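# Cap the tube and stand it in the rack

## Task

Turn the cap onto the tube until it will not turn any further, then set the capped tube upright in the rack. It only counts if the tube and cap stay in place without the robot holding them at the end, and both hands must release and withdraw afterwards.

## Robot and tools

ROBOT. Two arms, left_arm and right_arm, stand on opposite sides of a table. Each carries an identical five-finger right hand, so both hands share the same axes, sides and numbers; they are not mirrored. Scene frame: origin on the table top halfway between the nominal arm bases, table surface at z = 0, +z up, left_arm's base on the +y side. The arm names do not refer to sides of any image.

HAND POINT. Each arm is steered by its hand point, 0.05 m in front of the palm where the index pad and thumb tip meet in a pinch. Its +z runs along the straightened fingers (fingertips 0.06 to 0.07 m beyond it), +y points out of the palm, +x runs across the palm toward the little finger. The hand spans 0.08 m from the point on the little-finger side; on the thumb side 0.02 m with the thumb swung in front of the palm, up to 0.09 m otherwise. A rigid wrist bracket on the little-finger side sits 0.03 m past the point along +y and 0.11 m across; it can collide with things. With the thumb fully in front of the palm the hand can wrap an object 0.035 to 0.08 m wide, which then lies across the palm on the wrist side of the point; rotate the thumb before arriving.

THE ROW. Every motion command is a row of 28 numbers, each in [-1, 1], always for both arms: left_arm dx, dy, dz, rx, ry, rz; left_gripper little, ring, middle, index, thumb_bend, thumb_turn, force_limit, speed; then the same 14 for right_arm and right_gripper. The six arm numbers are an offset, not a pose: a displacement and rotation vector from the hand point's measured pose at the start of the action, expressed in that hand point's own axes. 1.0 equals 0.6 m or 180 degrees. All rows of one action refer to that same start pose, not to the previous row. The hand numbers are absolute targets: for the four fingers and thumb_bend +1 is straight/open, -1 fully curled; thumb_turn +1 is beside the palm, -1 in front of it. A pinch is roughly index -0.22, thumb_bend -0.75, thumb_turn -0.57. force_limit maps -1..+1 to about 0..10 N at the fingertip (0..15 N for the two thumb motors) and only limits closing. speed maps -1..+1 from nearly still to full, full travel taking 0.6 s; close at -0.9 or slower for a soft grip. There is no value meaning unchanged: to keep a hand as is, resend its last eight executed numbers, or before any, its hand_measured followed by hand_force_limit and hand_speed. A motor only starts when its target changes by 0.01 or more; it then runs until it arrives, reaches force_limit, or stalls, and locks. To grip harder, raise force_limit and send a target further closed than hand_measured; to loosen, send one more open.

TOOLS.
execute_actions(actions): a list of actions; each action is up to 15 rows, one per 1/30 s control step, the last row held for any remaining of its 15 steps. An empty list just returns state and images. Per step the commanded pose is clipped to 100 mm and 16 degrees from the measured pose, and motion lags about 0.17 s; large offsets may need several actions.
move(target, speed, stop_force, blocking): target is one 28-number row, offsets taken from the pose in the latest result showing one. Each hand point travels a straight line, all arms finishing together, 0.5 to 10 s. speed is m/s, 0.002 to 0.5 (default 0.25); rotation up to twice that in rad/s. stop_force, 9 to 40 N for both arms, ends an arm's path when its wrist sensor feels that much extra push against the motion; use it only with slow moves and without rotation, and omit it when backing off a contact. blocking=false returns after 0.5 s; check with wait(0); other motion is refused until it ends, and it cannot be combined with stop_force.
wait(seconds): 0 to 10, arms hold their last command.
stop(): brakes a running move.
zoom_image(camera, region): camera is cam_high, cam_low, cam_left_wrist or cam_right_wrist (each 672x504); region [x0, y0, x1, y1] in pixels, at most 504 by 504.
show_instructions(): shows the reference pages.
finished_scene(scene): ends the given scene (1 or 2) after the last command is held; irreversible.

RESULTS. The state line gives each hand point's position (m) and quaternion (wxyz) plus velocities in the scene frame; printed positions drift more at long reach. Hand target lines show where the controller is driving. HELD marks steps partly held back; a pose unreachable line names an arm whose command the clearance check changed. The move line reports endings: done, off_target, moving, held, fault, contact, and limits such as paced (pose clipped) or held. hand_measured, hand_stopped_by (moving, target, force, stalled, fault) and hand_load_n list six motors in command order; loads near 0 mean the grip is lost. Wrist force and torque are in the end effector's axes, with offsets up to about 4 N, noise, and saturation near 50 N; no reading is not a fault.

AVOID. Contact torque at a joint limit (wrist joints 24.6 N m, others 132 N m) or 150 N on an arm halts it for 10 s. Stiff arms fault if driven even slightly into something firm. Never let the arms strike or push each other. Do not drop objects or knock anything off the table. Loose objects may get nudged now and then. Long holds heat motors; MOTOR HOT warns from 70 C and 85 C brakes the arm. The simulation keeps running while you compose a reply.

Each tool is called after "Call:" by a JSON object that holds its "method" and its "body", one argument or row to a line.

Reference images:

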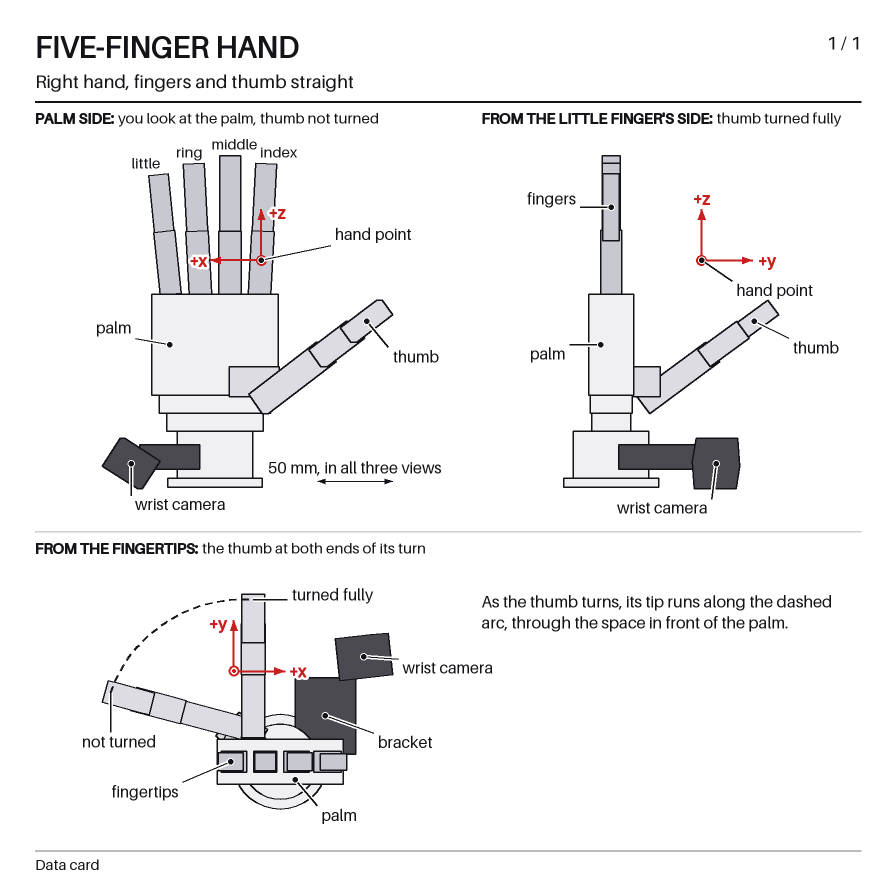

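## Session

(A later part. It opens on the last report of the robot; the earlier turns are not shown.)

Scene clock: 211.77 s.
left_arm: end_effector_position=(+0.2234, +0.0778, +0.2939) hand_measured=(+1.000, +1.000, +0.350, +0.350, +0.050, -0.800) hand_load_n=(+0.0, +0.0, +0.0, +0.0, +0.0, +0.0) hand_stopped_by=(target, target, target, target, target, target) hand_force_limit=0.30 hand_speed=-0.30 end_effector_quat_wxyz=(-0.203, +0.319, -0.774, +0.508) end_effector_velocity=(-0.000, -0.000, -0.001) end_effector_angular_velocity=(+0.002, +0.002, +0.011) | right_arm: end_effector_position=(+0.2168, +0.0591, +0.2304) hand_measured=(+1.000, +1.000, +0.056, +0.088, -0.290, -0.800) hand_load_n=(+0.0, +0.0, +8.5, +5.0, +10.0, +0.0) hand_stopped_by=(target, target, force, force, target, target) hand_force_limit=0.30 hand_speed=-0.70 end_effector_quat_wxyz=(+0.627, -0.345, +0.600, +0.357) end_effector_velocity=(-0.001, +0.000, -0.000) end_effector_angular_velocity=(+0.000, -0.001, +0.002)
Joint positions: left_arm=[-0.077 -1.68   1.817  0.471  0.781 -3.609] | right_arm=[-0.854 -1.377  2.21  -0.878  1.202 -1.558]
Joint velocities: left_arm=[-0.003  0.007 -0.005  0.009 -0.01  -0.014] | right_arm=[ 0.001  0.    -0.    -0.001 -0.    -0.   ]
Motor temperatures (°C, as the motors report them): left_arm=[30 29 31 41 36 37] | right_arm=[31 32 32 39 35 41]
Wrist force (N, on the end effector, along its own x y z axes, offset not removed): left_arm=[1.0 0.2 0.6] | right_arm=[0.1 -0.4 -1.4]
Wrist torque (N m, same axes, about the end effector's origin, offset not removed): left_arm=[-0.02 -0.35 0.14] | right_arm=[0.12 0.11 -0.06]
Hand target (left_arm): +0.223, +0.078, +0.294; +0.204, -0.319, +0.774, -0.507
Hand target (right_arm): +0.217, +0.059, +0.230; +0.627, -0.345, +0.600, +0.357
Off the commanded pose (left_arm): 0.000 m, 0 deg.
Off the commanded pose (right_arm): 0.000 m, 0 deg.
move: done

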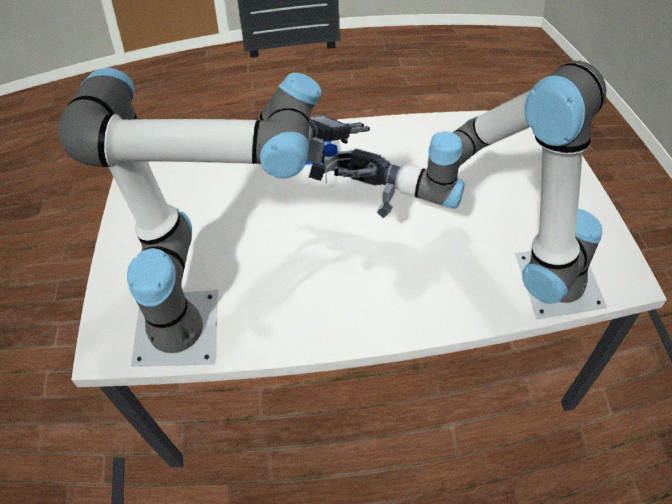

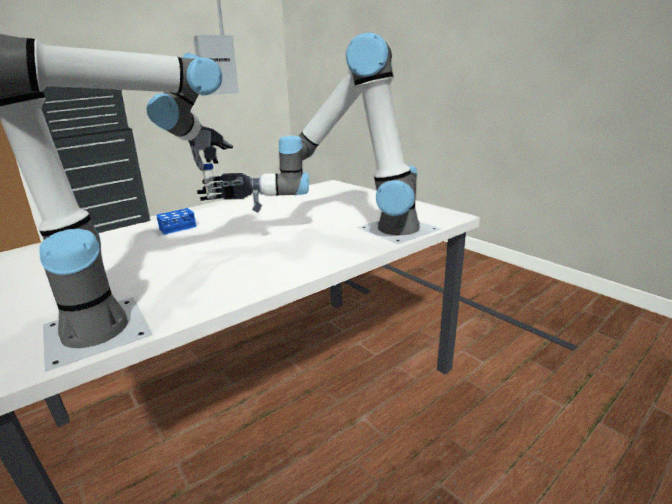

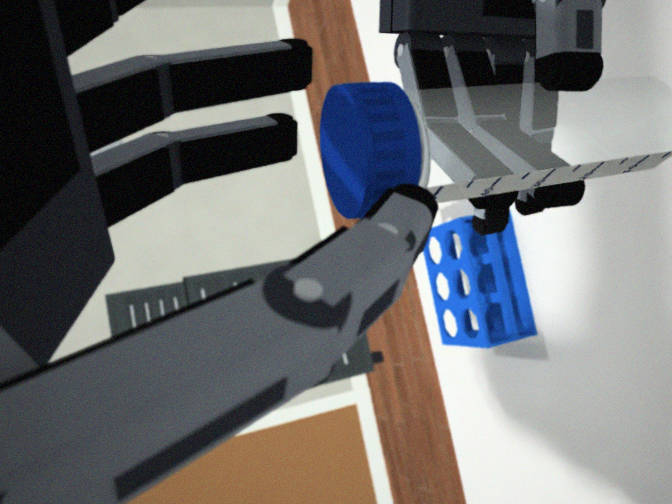

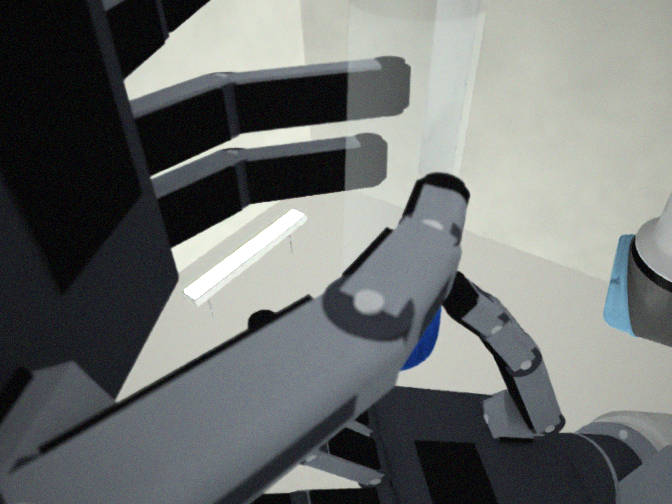

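Progressing. Repeat.

Call:
{"method": "move", "body": {
  "target": [0,0,0,0,0,0,1,1,-0.4,-0.4,-0.2,-0.8,0.3,-0.7,0,0,0,0,0,0,1,1,-0.4,-0.4,-0.3,-0.8,0.3,-0.7]
}}

Call:
{"method": "move", "body": {
  "target": [0.0013,-0.0053,0.0122,-0.0025,0.229,0.1,1,1,-0.4,-0.4,-0.2,-0.8,0.3,-0.7,-0.001,0,0,0,0,0,1,1,-0.4,-0.4,-0.3,-0.8,0.3,-0.7],
  "speed": 0.2
}}

Call:
{"method": "move", "body": {
  "target": [0.0013,-0.0053,0.0122,-0.0025,0.229,0.1,1,1,-0.4,-0.4,-0.2,-0.8,0.3,-0.7,-0.001,0,0,0,0,0,1,1,-0.4,-0.4,-0.3,-0.8,0.3,-0.7],
  "speed": 0.2
}}

Call:
{"method": "move", "body": {
  "target": [0,0,0,0,0,0,1,1,0.35,0.35,0.05,-0.8,0.3,-0.3,0,0,0,0,0,0,1,1,-0.4,-0.4,-0.3,-0.8,0.3,-0.7]
}}

Call:
{"method": "move", "body": {
  "target": [0.0217,0.0047,-0.0107,0.005,-0.4575,-0.2,1,1,0.35,0.35,0.05,-0.8,0.3,-0.3,0,0,0,0,0,0,1,1,-0.4,-0.4,-0.3,-0.8,0.3,-0.7],
  "speed": 0.3
}}

Scene clock: 221.90 s.
left_arm: end_effector_position=(+0.2234, +0.0778, +0.2939) hand_measured=(+1.000, +1.000, +0.070, +0.054, -0.124, -0.800) hand_load_n=(+0.0, +0.0, +5.0, +7.0, +9.5, +0.5) hand_stopped_by=(target, target, force, force, force, target) hand_force_limit=0.30 hand_speed=-0.70 end_effector_quat_wxyz=(-0.203, +0.319, -0.774, +0.508) end_effector_velocity=(+0.001, +0.001, -0.000) end_effector_angular_velocity=(+0.002, -0.000, +0.001) | right_arm: end_effector_position=(+0.2168, +0.0591, +0.2304) hand_measured=(+1.000, +1.000, +0.056, +0.088, -0.290, -0.800) hand_load_n=(+0.0, +0.0, +8.5, +4.5, +10.0, -0.5) hand_stopped_by=(target, target, force, force, target, target) hand_force_limit=0.30 hand_speed=-0.70 end_effector_quat_wxyz=(+0.627, -0.345, +0.600, +0.357) end_effector_velocity=(-0.001, +0.000, -0.000) end_effector_angular_velocity=(-0.000, +0.001, +0.001)
Joint positions: left_arm=[-0.077 -1.68   1.817  0.471  0.781 -3.609] | right_arm=[-0.854 -1.377  2.21  -0.878  1.202 -1.558]
Joint velocities: left_arm=[ 0.001  0.     0.     0.001 -0.     0.   ] | right_arm=[ 0.001 -0.     0.     0.001 -0.     0.001]
Motor temperatures (°C, as the motors report them): left_arm=[30 29 31 41 36 37] | right_arm=[31 32 32 39 35 41]
Wrist force (N, on the end effector, along its own x y z axes, offset not removed): left_arm=[2.9 -0.6 2.9] | right_arm=[0.9 1.9 -0.2]
Wrist torque (N m, same axes, about the end effector's origin, offset not removed): left_arm=[0.13 -0.62 0.23] | right_arm=[0.35 0.21 -0.04]
Hand target (left_arm): +0.223, +0.078, +0.294; +0.203, -0.319, +0.774, -0.508
Hand target (right_arm): +0.217, +0.059, +0.230; +0.627, -0.345, +0.600, +0.357
Off the commanded pose (left_arm): 0.000 m, 0 deg.
Off the commanded pose (right_arm): 0.000 m, 0 deg.
move: done

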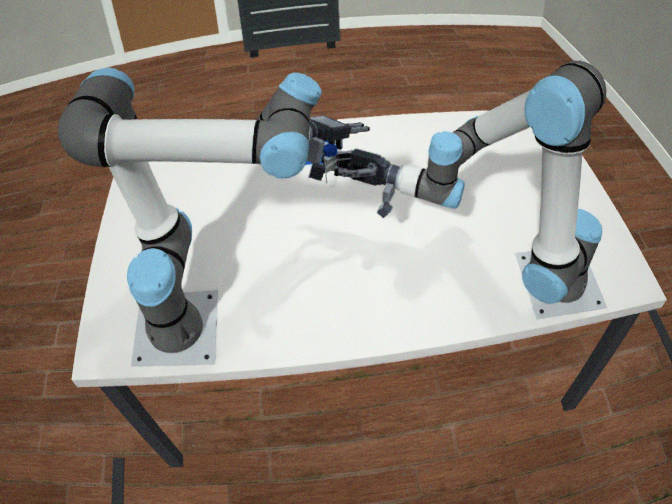

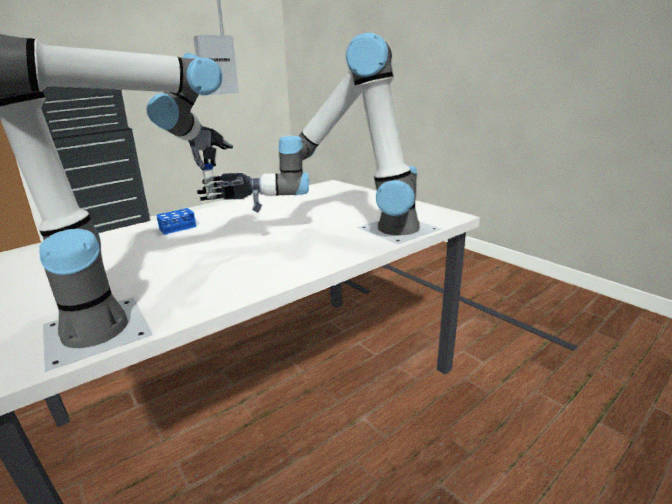

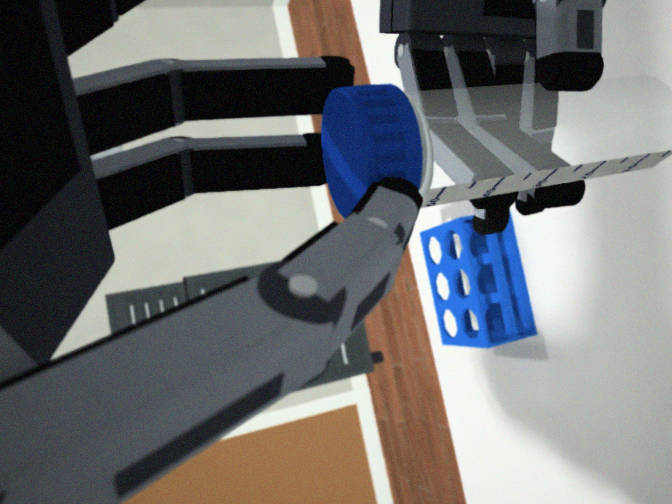

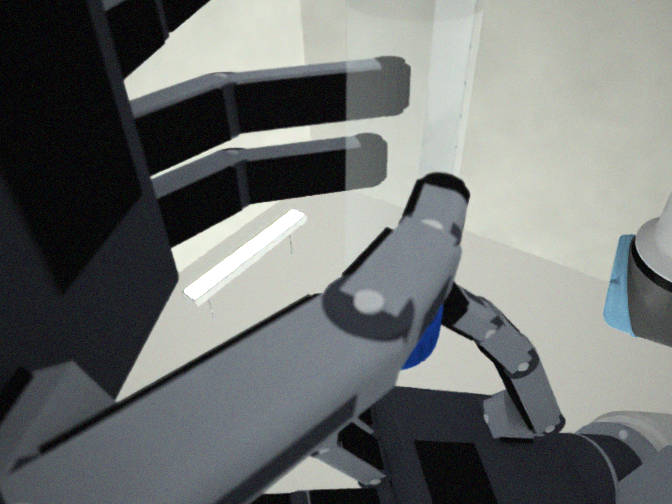

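Scene clock: 224.37 s.
left_arm: end_effector_position=(+0.2282, +0.0715, +0.2937) hand_measured=(+1.000, +1.000, +0.070, +0.054, -0.122, -0.800) hand_load_n=(+0.0, +0.0, +5.0, +7.5, +9.5, -0.5) hand_stopped_by=(target, target, force, force, force, target) hand_force_limit=0.30 hand_speed=-0.70 end_effector_quat_wxyz=(+0.007, -0.000, -0.837, +0.547) end_effector_velocity=(+0.001, -0.000, -0.000) end_effector_angular_velocity=(+0.001, +0.002, -0.013) | right_arm: end_effector_position=(+0.2168, +0.0591, +0.2310) hand_measured=(+1.000, +1.000, +0.056, +0.088, -0.290, -0.800) hand_load_n=(+0.0, +0.0, +9.0, +5.0, +10.0, -0.5) hand_stopped_by=(target, target, force, force, target, target) hand_force_limit=0.30 hand_speed=-0.70 end_effector_quat_wxyz=(+0.627, -0.345, +0.600, +0.357) end_effector_velocity=(+0.000, +0.000, -0.000) end_effector_angular_velocity=(+0.000, -0.000, +0.000)
Joint positions: left_arm=[ 0.443 -1.675  1.792  0.331  1.951 -2.977] | right_arm=[-0.854 -1.378  2.209 -0.876  1.202 -1.558]
Joint velocities: left_arm=[ 0.01   0.009 -0.007  0.004  0.021  0.01 ] | right_arm=[ 0.     0.001 -0.    -0.001  0.    -0.   ]
Motor temperatures (°C, as the motors report them): left_arm=[30 29 31 41 36 37] | right_arm=[31 32 32 39 35 41]
Wrist force (N, on the end effector, along its own x y z axes, offset not removed): left_arm=[1.4 -2.7 -1.2] | right_arm=[4.9 1.6 -0.5]
Wrist torque (N m, same axes, about the end effector's origin, offset not removed): left_arm=[0.45 -0.38 0.20] | right_arm=[0.24 0.10 -0.07]
Hand target (left_arm): +0.228, +0.071, +0.294; -0.007, +0.001, +0.837, -0.547
Hand target (right_arm): +0.217, +0.059, +0.231; +0.627, -0.345, +0.600, +0.357
Off the commanded pose (left_arm): 0.000 m, 0 deg.
Off the commanded pose (right_arm): 0.000 m, 0 deg.
move: done

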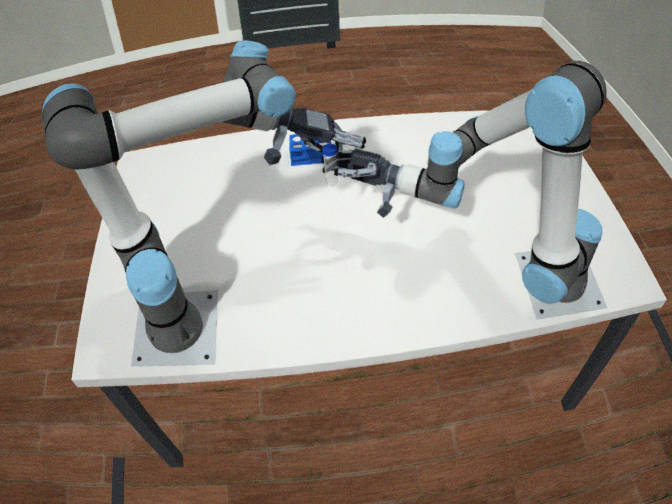

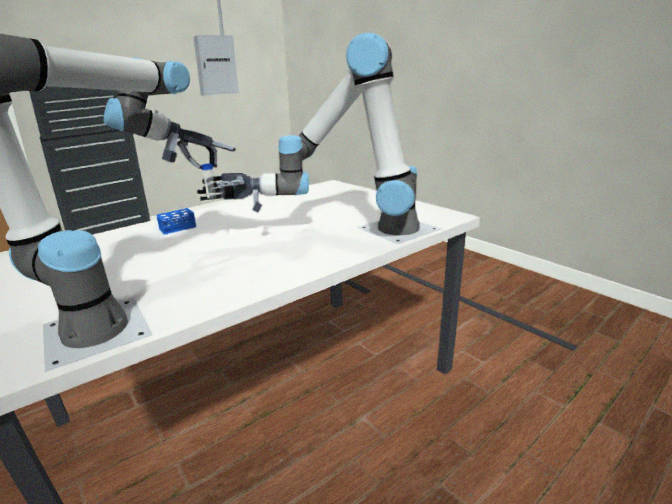

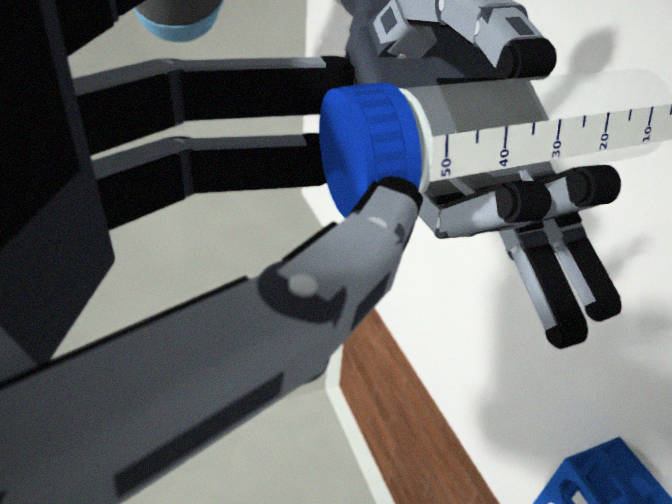

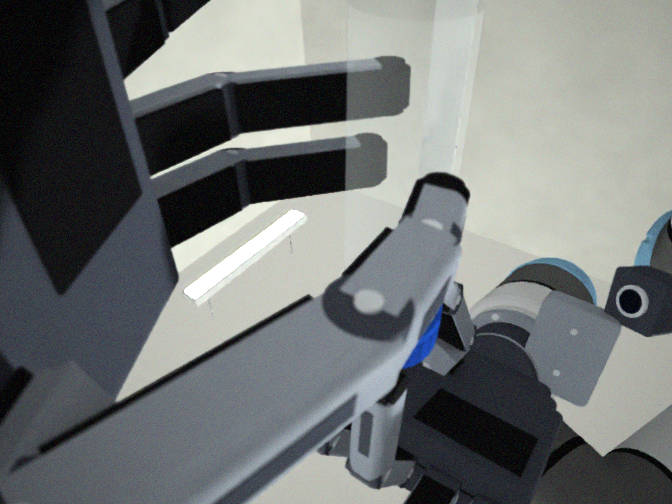

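Scene clock: 226.93 s.
left_arm: end_effector_position=(+0.2272, +0.0633, +0.2939) hand_measured=(+1.000, +1.000, +0.070, +0.054, -0.122, -0.800) hand_load_n=(+0.0, +0.0, +5.0, +8.0, +9.5, +0.0) hand_stopped_by=(target, target, force, force, force, target) hand_force_limit=0.30 hand_speed=-0.70 end_effector_quat_wxyz=(-0.216, +0.320, +0.773, -0.503) end_effector_velocity=(+0.001, +0.001, -0.000) end_effector_angular_velocity=(+0.003, -0.001, -0.013) | right_arm: end_effector_position=(+0.2168, +0.0591, +0.2316) hand_measured=(+1.000, +1.000, +0.056, +0.088, -0.290, -0.800) hand_load_n=(+0.0, +0.0, +9.0, +5.5, +10.0, -0.5) hand_stopped_by=(target, target, force, force, target, target) hand_force_limit=0.30 hand_speed=-0.70 end_effector_quat_wxyz=(+0.627, -0.345, +0.600, +0.357) end_effector_velocity=(+0.000, +0.000, +0.000) end_effector_angular_velocity=(+0.000, -0.001, -0.000)
Joint positions: left_arm=[ 0.72  -1.148  1.354  1.156  2.72  -1.812] | right_arm=[-0.854 -1.379  2.209 -0.874  1.202 -1.558]
Joint velocities: left_arm=[ 0.004  0.013 -0.009  0.037  0.001  0.042] | right_arm=[-0.     0.    -0.    -0.001 -0.    -0.   ]
Motor temperatures (°C, as the motors report them): left_arm=[30 29 31 41 36 37] | right_arm=[31 32 32 39 35 41]
Wrist force (N, on the end effector, along its own x y z axes, offset not removed): left_arm=[1.4 -5.1 0.8] | right_arm=[6.1 0.7 1.8]
Wrist torque (N m, same axes, about the end effector's origin, offset not removed): left_arm=[0.33 -0.47 0.12] | right_arm=[0.35 0.14 0.13]
Hand target (left_arm): +0.227, +0.063, +0.294; -0.216, +0.321, +0.773, -0.503
Hand target (right_arm): +0.217, +0.059, +0.232; +0.627, -0.345, +0.600, +0.357
Off the commanded pose (left_arm): 0.000 m, 0 deg.
Off the commanded pose (right_arm): 0.000 m, 0 deg.
move: done

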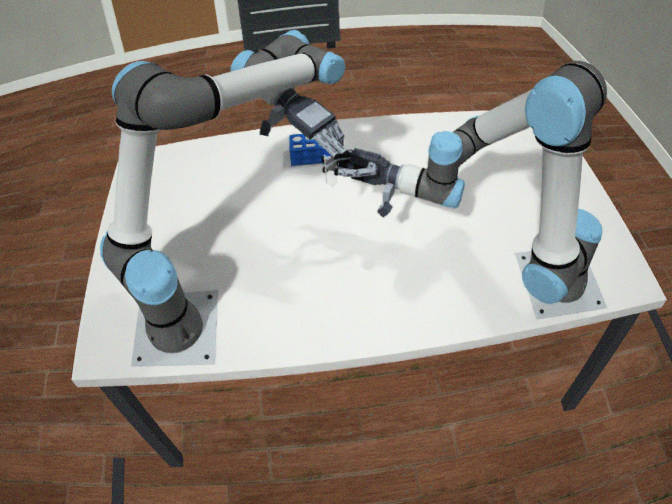

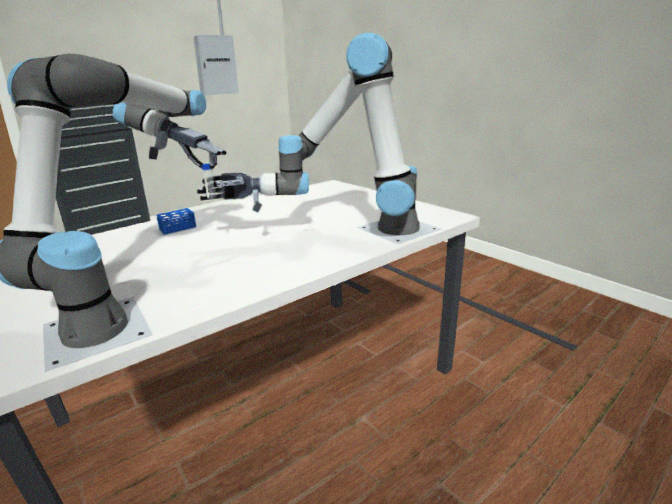

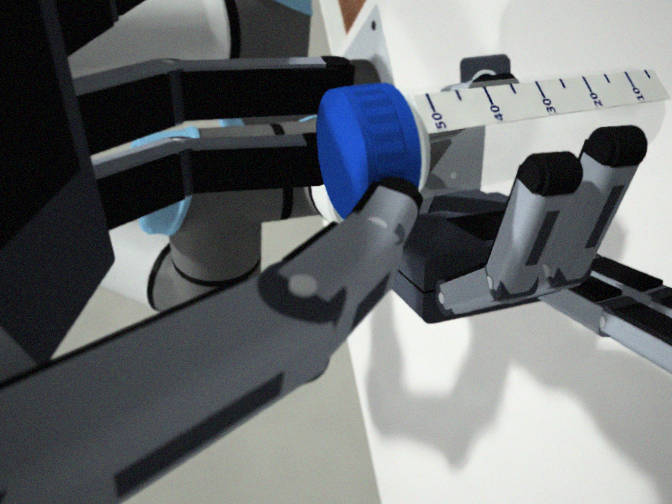

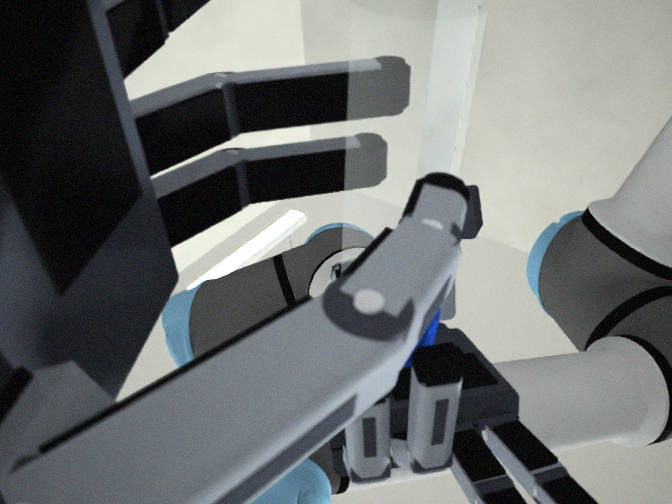

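Scene clock: 227.47 s.
left_arm: end_effector_position=(+0.2272, +0.0633, +0.2939) hand_measured=(+1.000, +1.000, +0.350, +0.350, +0.050, -0.800) hand_load_n=(+0.0, +0.0, +0.0, +0.0, +0.0, +0.0) hand_stopped_by=(target, target, target, target, target, target) hand_force_limit=0.30 hand_speed=-0.30 end_effector_quat_wxyz=(-0.216, +0.320, +0.773, -0.503) end_effector_velocity=(+0.001, +0.000, +0.000) end_effector_angular_velocity=(-0.000, -0.000, +0.002) | right_arm: end_effector_position=(+0.2168, +0.0591, +0.2316) hand_measured=(+1.000, +1.000, +0.056, +0.088, -0.290, -0.800) hand_load_n=(+0.0, +0.0, +8.5, +5.0, +10.0, +0.0) hand_stopped_by=(target, target, force, force, target, target) hand_force_limit=0.30 hand_speed=-0.70 end_effector_quat_wxyz=(+0.627, -0.345, +0.600, +0.357) end_effector_velocity=(-0.000, +0.000, +0.000) end_effector_angular_velocity=(+0.000, -0.001, +0.000)
Joint positions: left_arm=[ 0.72  -1.148  1.353  1.156  2.72  -1.812] | right_arm=[-0.854 -1.379  2.209 -0.874  1.202 -1.558]
Joint velocities: left_arm=[ 0.002 -0.     0.    -0.    -0.    -0.   ] | right_arm=[ 0.001  0.     0.    -0.001  0.    -0.   ]
Motor temperatures (°C, as the motors report them): left_arm=[30 29 31 41 36 37] | right_arm=[31 32 32 39 35 41]
Wrist force (N, on the end effector, along its own x y z axes, offset not removed): left_arm=[1.6 1.8 1.3] | right_arm=[1.2 1.3 -0.4]
Wrist torque (N m, same axes, about the end effector's origin, offset not removed): left_arm=[0.20 -0.40 0.24] | right_arm=[0.27 -0.06 0.09]
Hand target (left_arm): +0.227, +0.063, +0.294; -0.216, +0.320, +0.773, -0.503
Hand target (right_arm): +0.217, +0.059, +0.232; +0.627, -0.345, +0.600, +0.357
Off the commanded pose (left_arm): 0.000 m, 0 deg.
Off the commanded pose (right_arm): 0.000 m, 0 deg.
move: done

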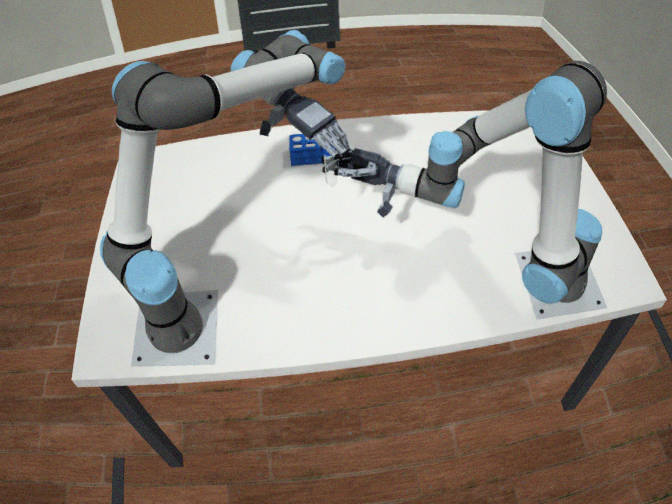

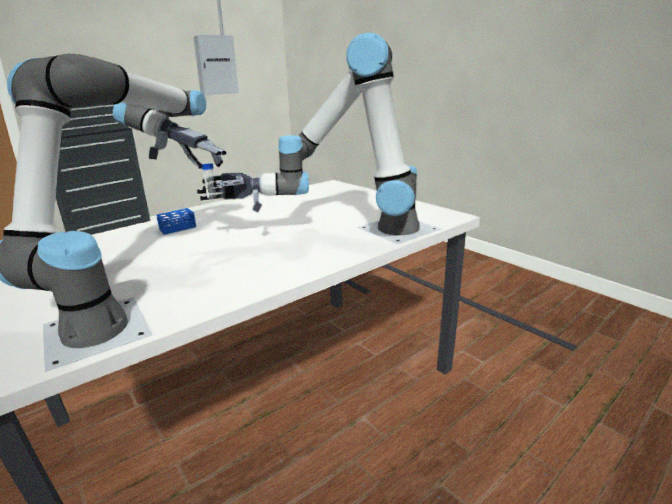

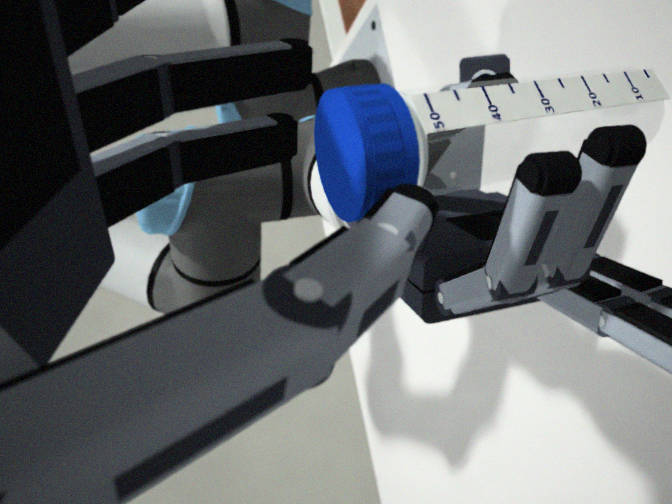

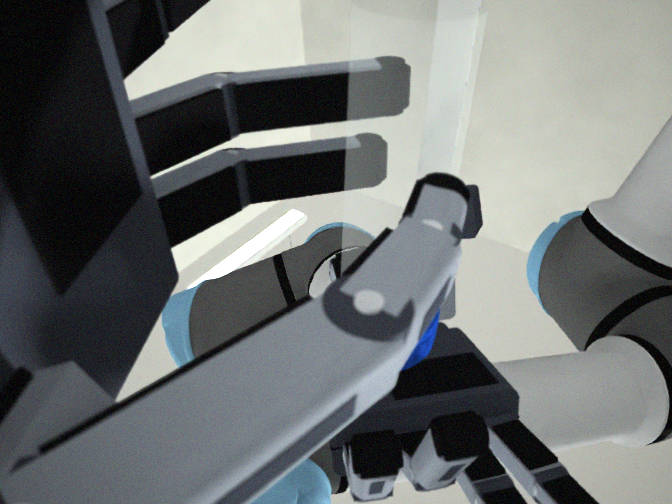

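Scene clock: 230.70 s.
left_arm: end_effector_position=(+0.2234, +0.0778, +0.2941) hand_measured=(+1.000, +1.000, +0.350, +0.350, +0.050, -0.800) hand_load_n=(+0.0, +0.0, +0.0, +0.0, +0.0, +0.0) hand_stopped_by=(target, target, target, target, target, target) hand_force_limit=0.30 hand_speed=-0.30 end_effector_quat_wxyz=(-0.203, +0.319, -0.774, +0.508) end_effector_velocity=(+0.000, +0.000, -0.000) end_effector_angular_velocity=(+0.002, +0.002, +0.012) | right_arm: end_effector_position=(+0.2168, +0.0591, +0.2316) hand_measured=(+1.000, +1.000, +0.056, +0.088, -0.290, -0.800) hand_load_n=(+0.0, +0.0, +8.5, +5.0, +10.0, +0.0) hand_stopped_by=(target, target, force, force, target, target) hand_force_limit=0.30 hand_speed=-0.70 end_effector_quat_wxyz=(+0.627, -0.345, +0.600, +0.357) end_effector_velocity=(-0.001, +0.000, -0.000) end_effector_angular_velocity=(-0.000, +0.001, +0.001)
Joint positions: left_arm=[-0.077 -1.681  1.816  0.471  0.781 -3.61 ] | right_arm=[-0.854 -1.379  2.209 -0.874  1.202 -1.558]
Joint velocities: left_arm=[-0.002  0.007 -0.005  0.009 -0.01  -0.014] | right_arm=[ 0.001 -0.     0.     0.001  0.     0.   ]
Motor temperatures (°C, as the motors report them): left_arm=[30 29 31 41 36 37] | right_arm=[31 32 32 39 35 41]
Wrist force (N, on the end effector, along its own x y z axes, offset not removed): left_arm=[2.2 2.4 0.3] | right_arm=[0.9 1.5 -0.1]
Wrist torque (N m, same axes, about the end effector's origin, offset not removed): left_arm=[0.33 -0.48 0.30] | right_arm=[0.24 0.04 0.02]
Hand target (left_arm): +0.223, +0.078, +0.294; +0.204, -0.319, +0.774, -0.508
Hand target (right_arm): +0.217, +0.059, +0.232; +0.627, -0.345, +0.600, +0.357
Off the commanded pose (left_arm): 0.000 m, 0 deg.
Off the commanded pose (right_arm): 0.000 m, 0 deg.
move: done

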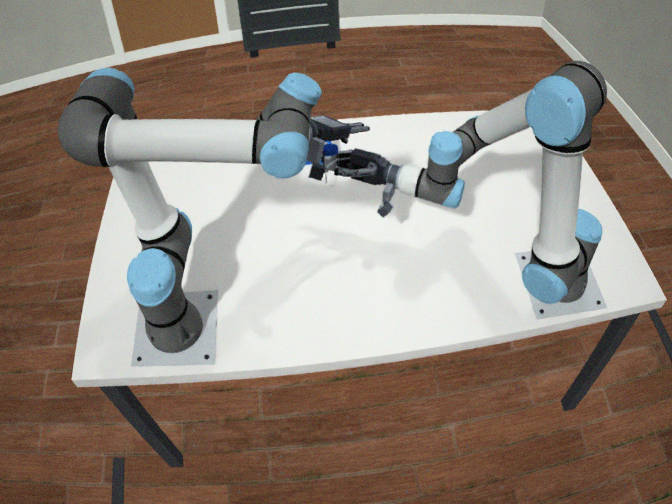

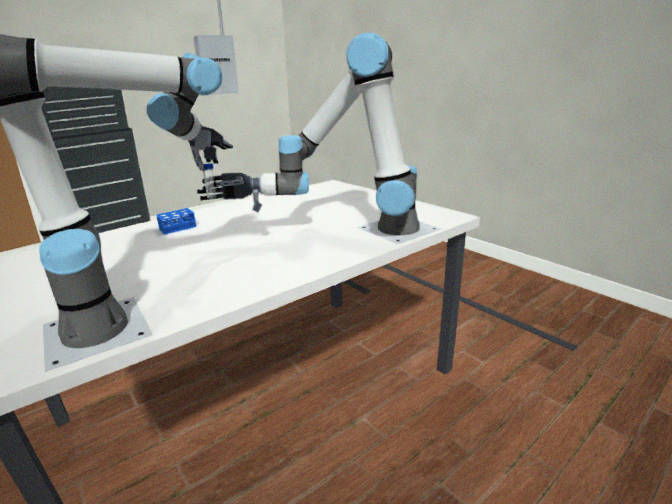

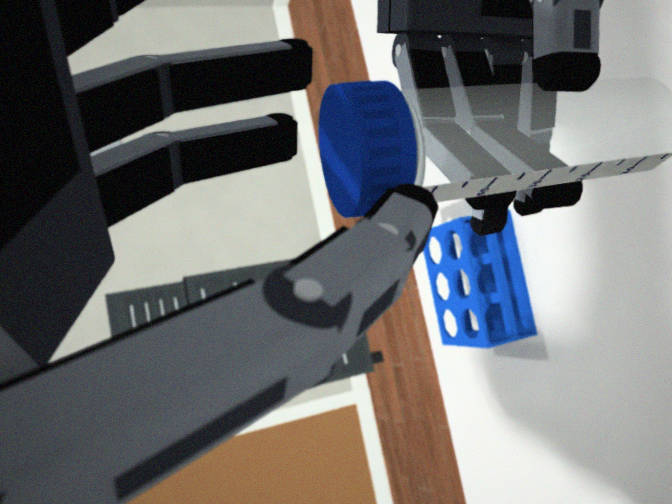

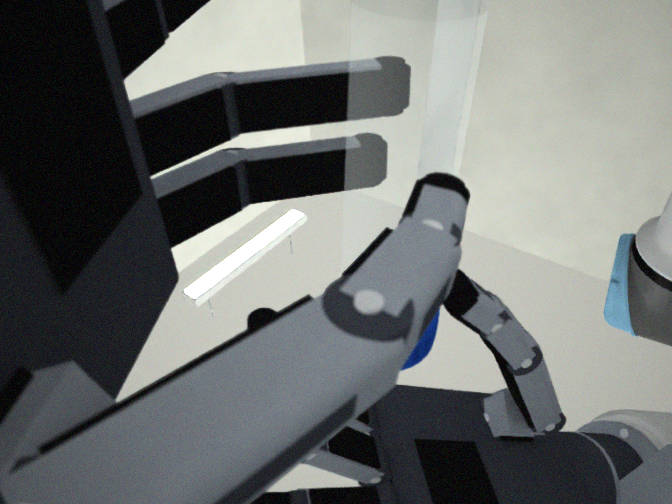

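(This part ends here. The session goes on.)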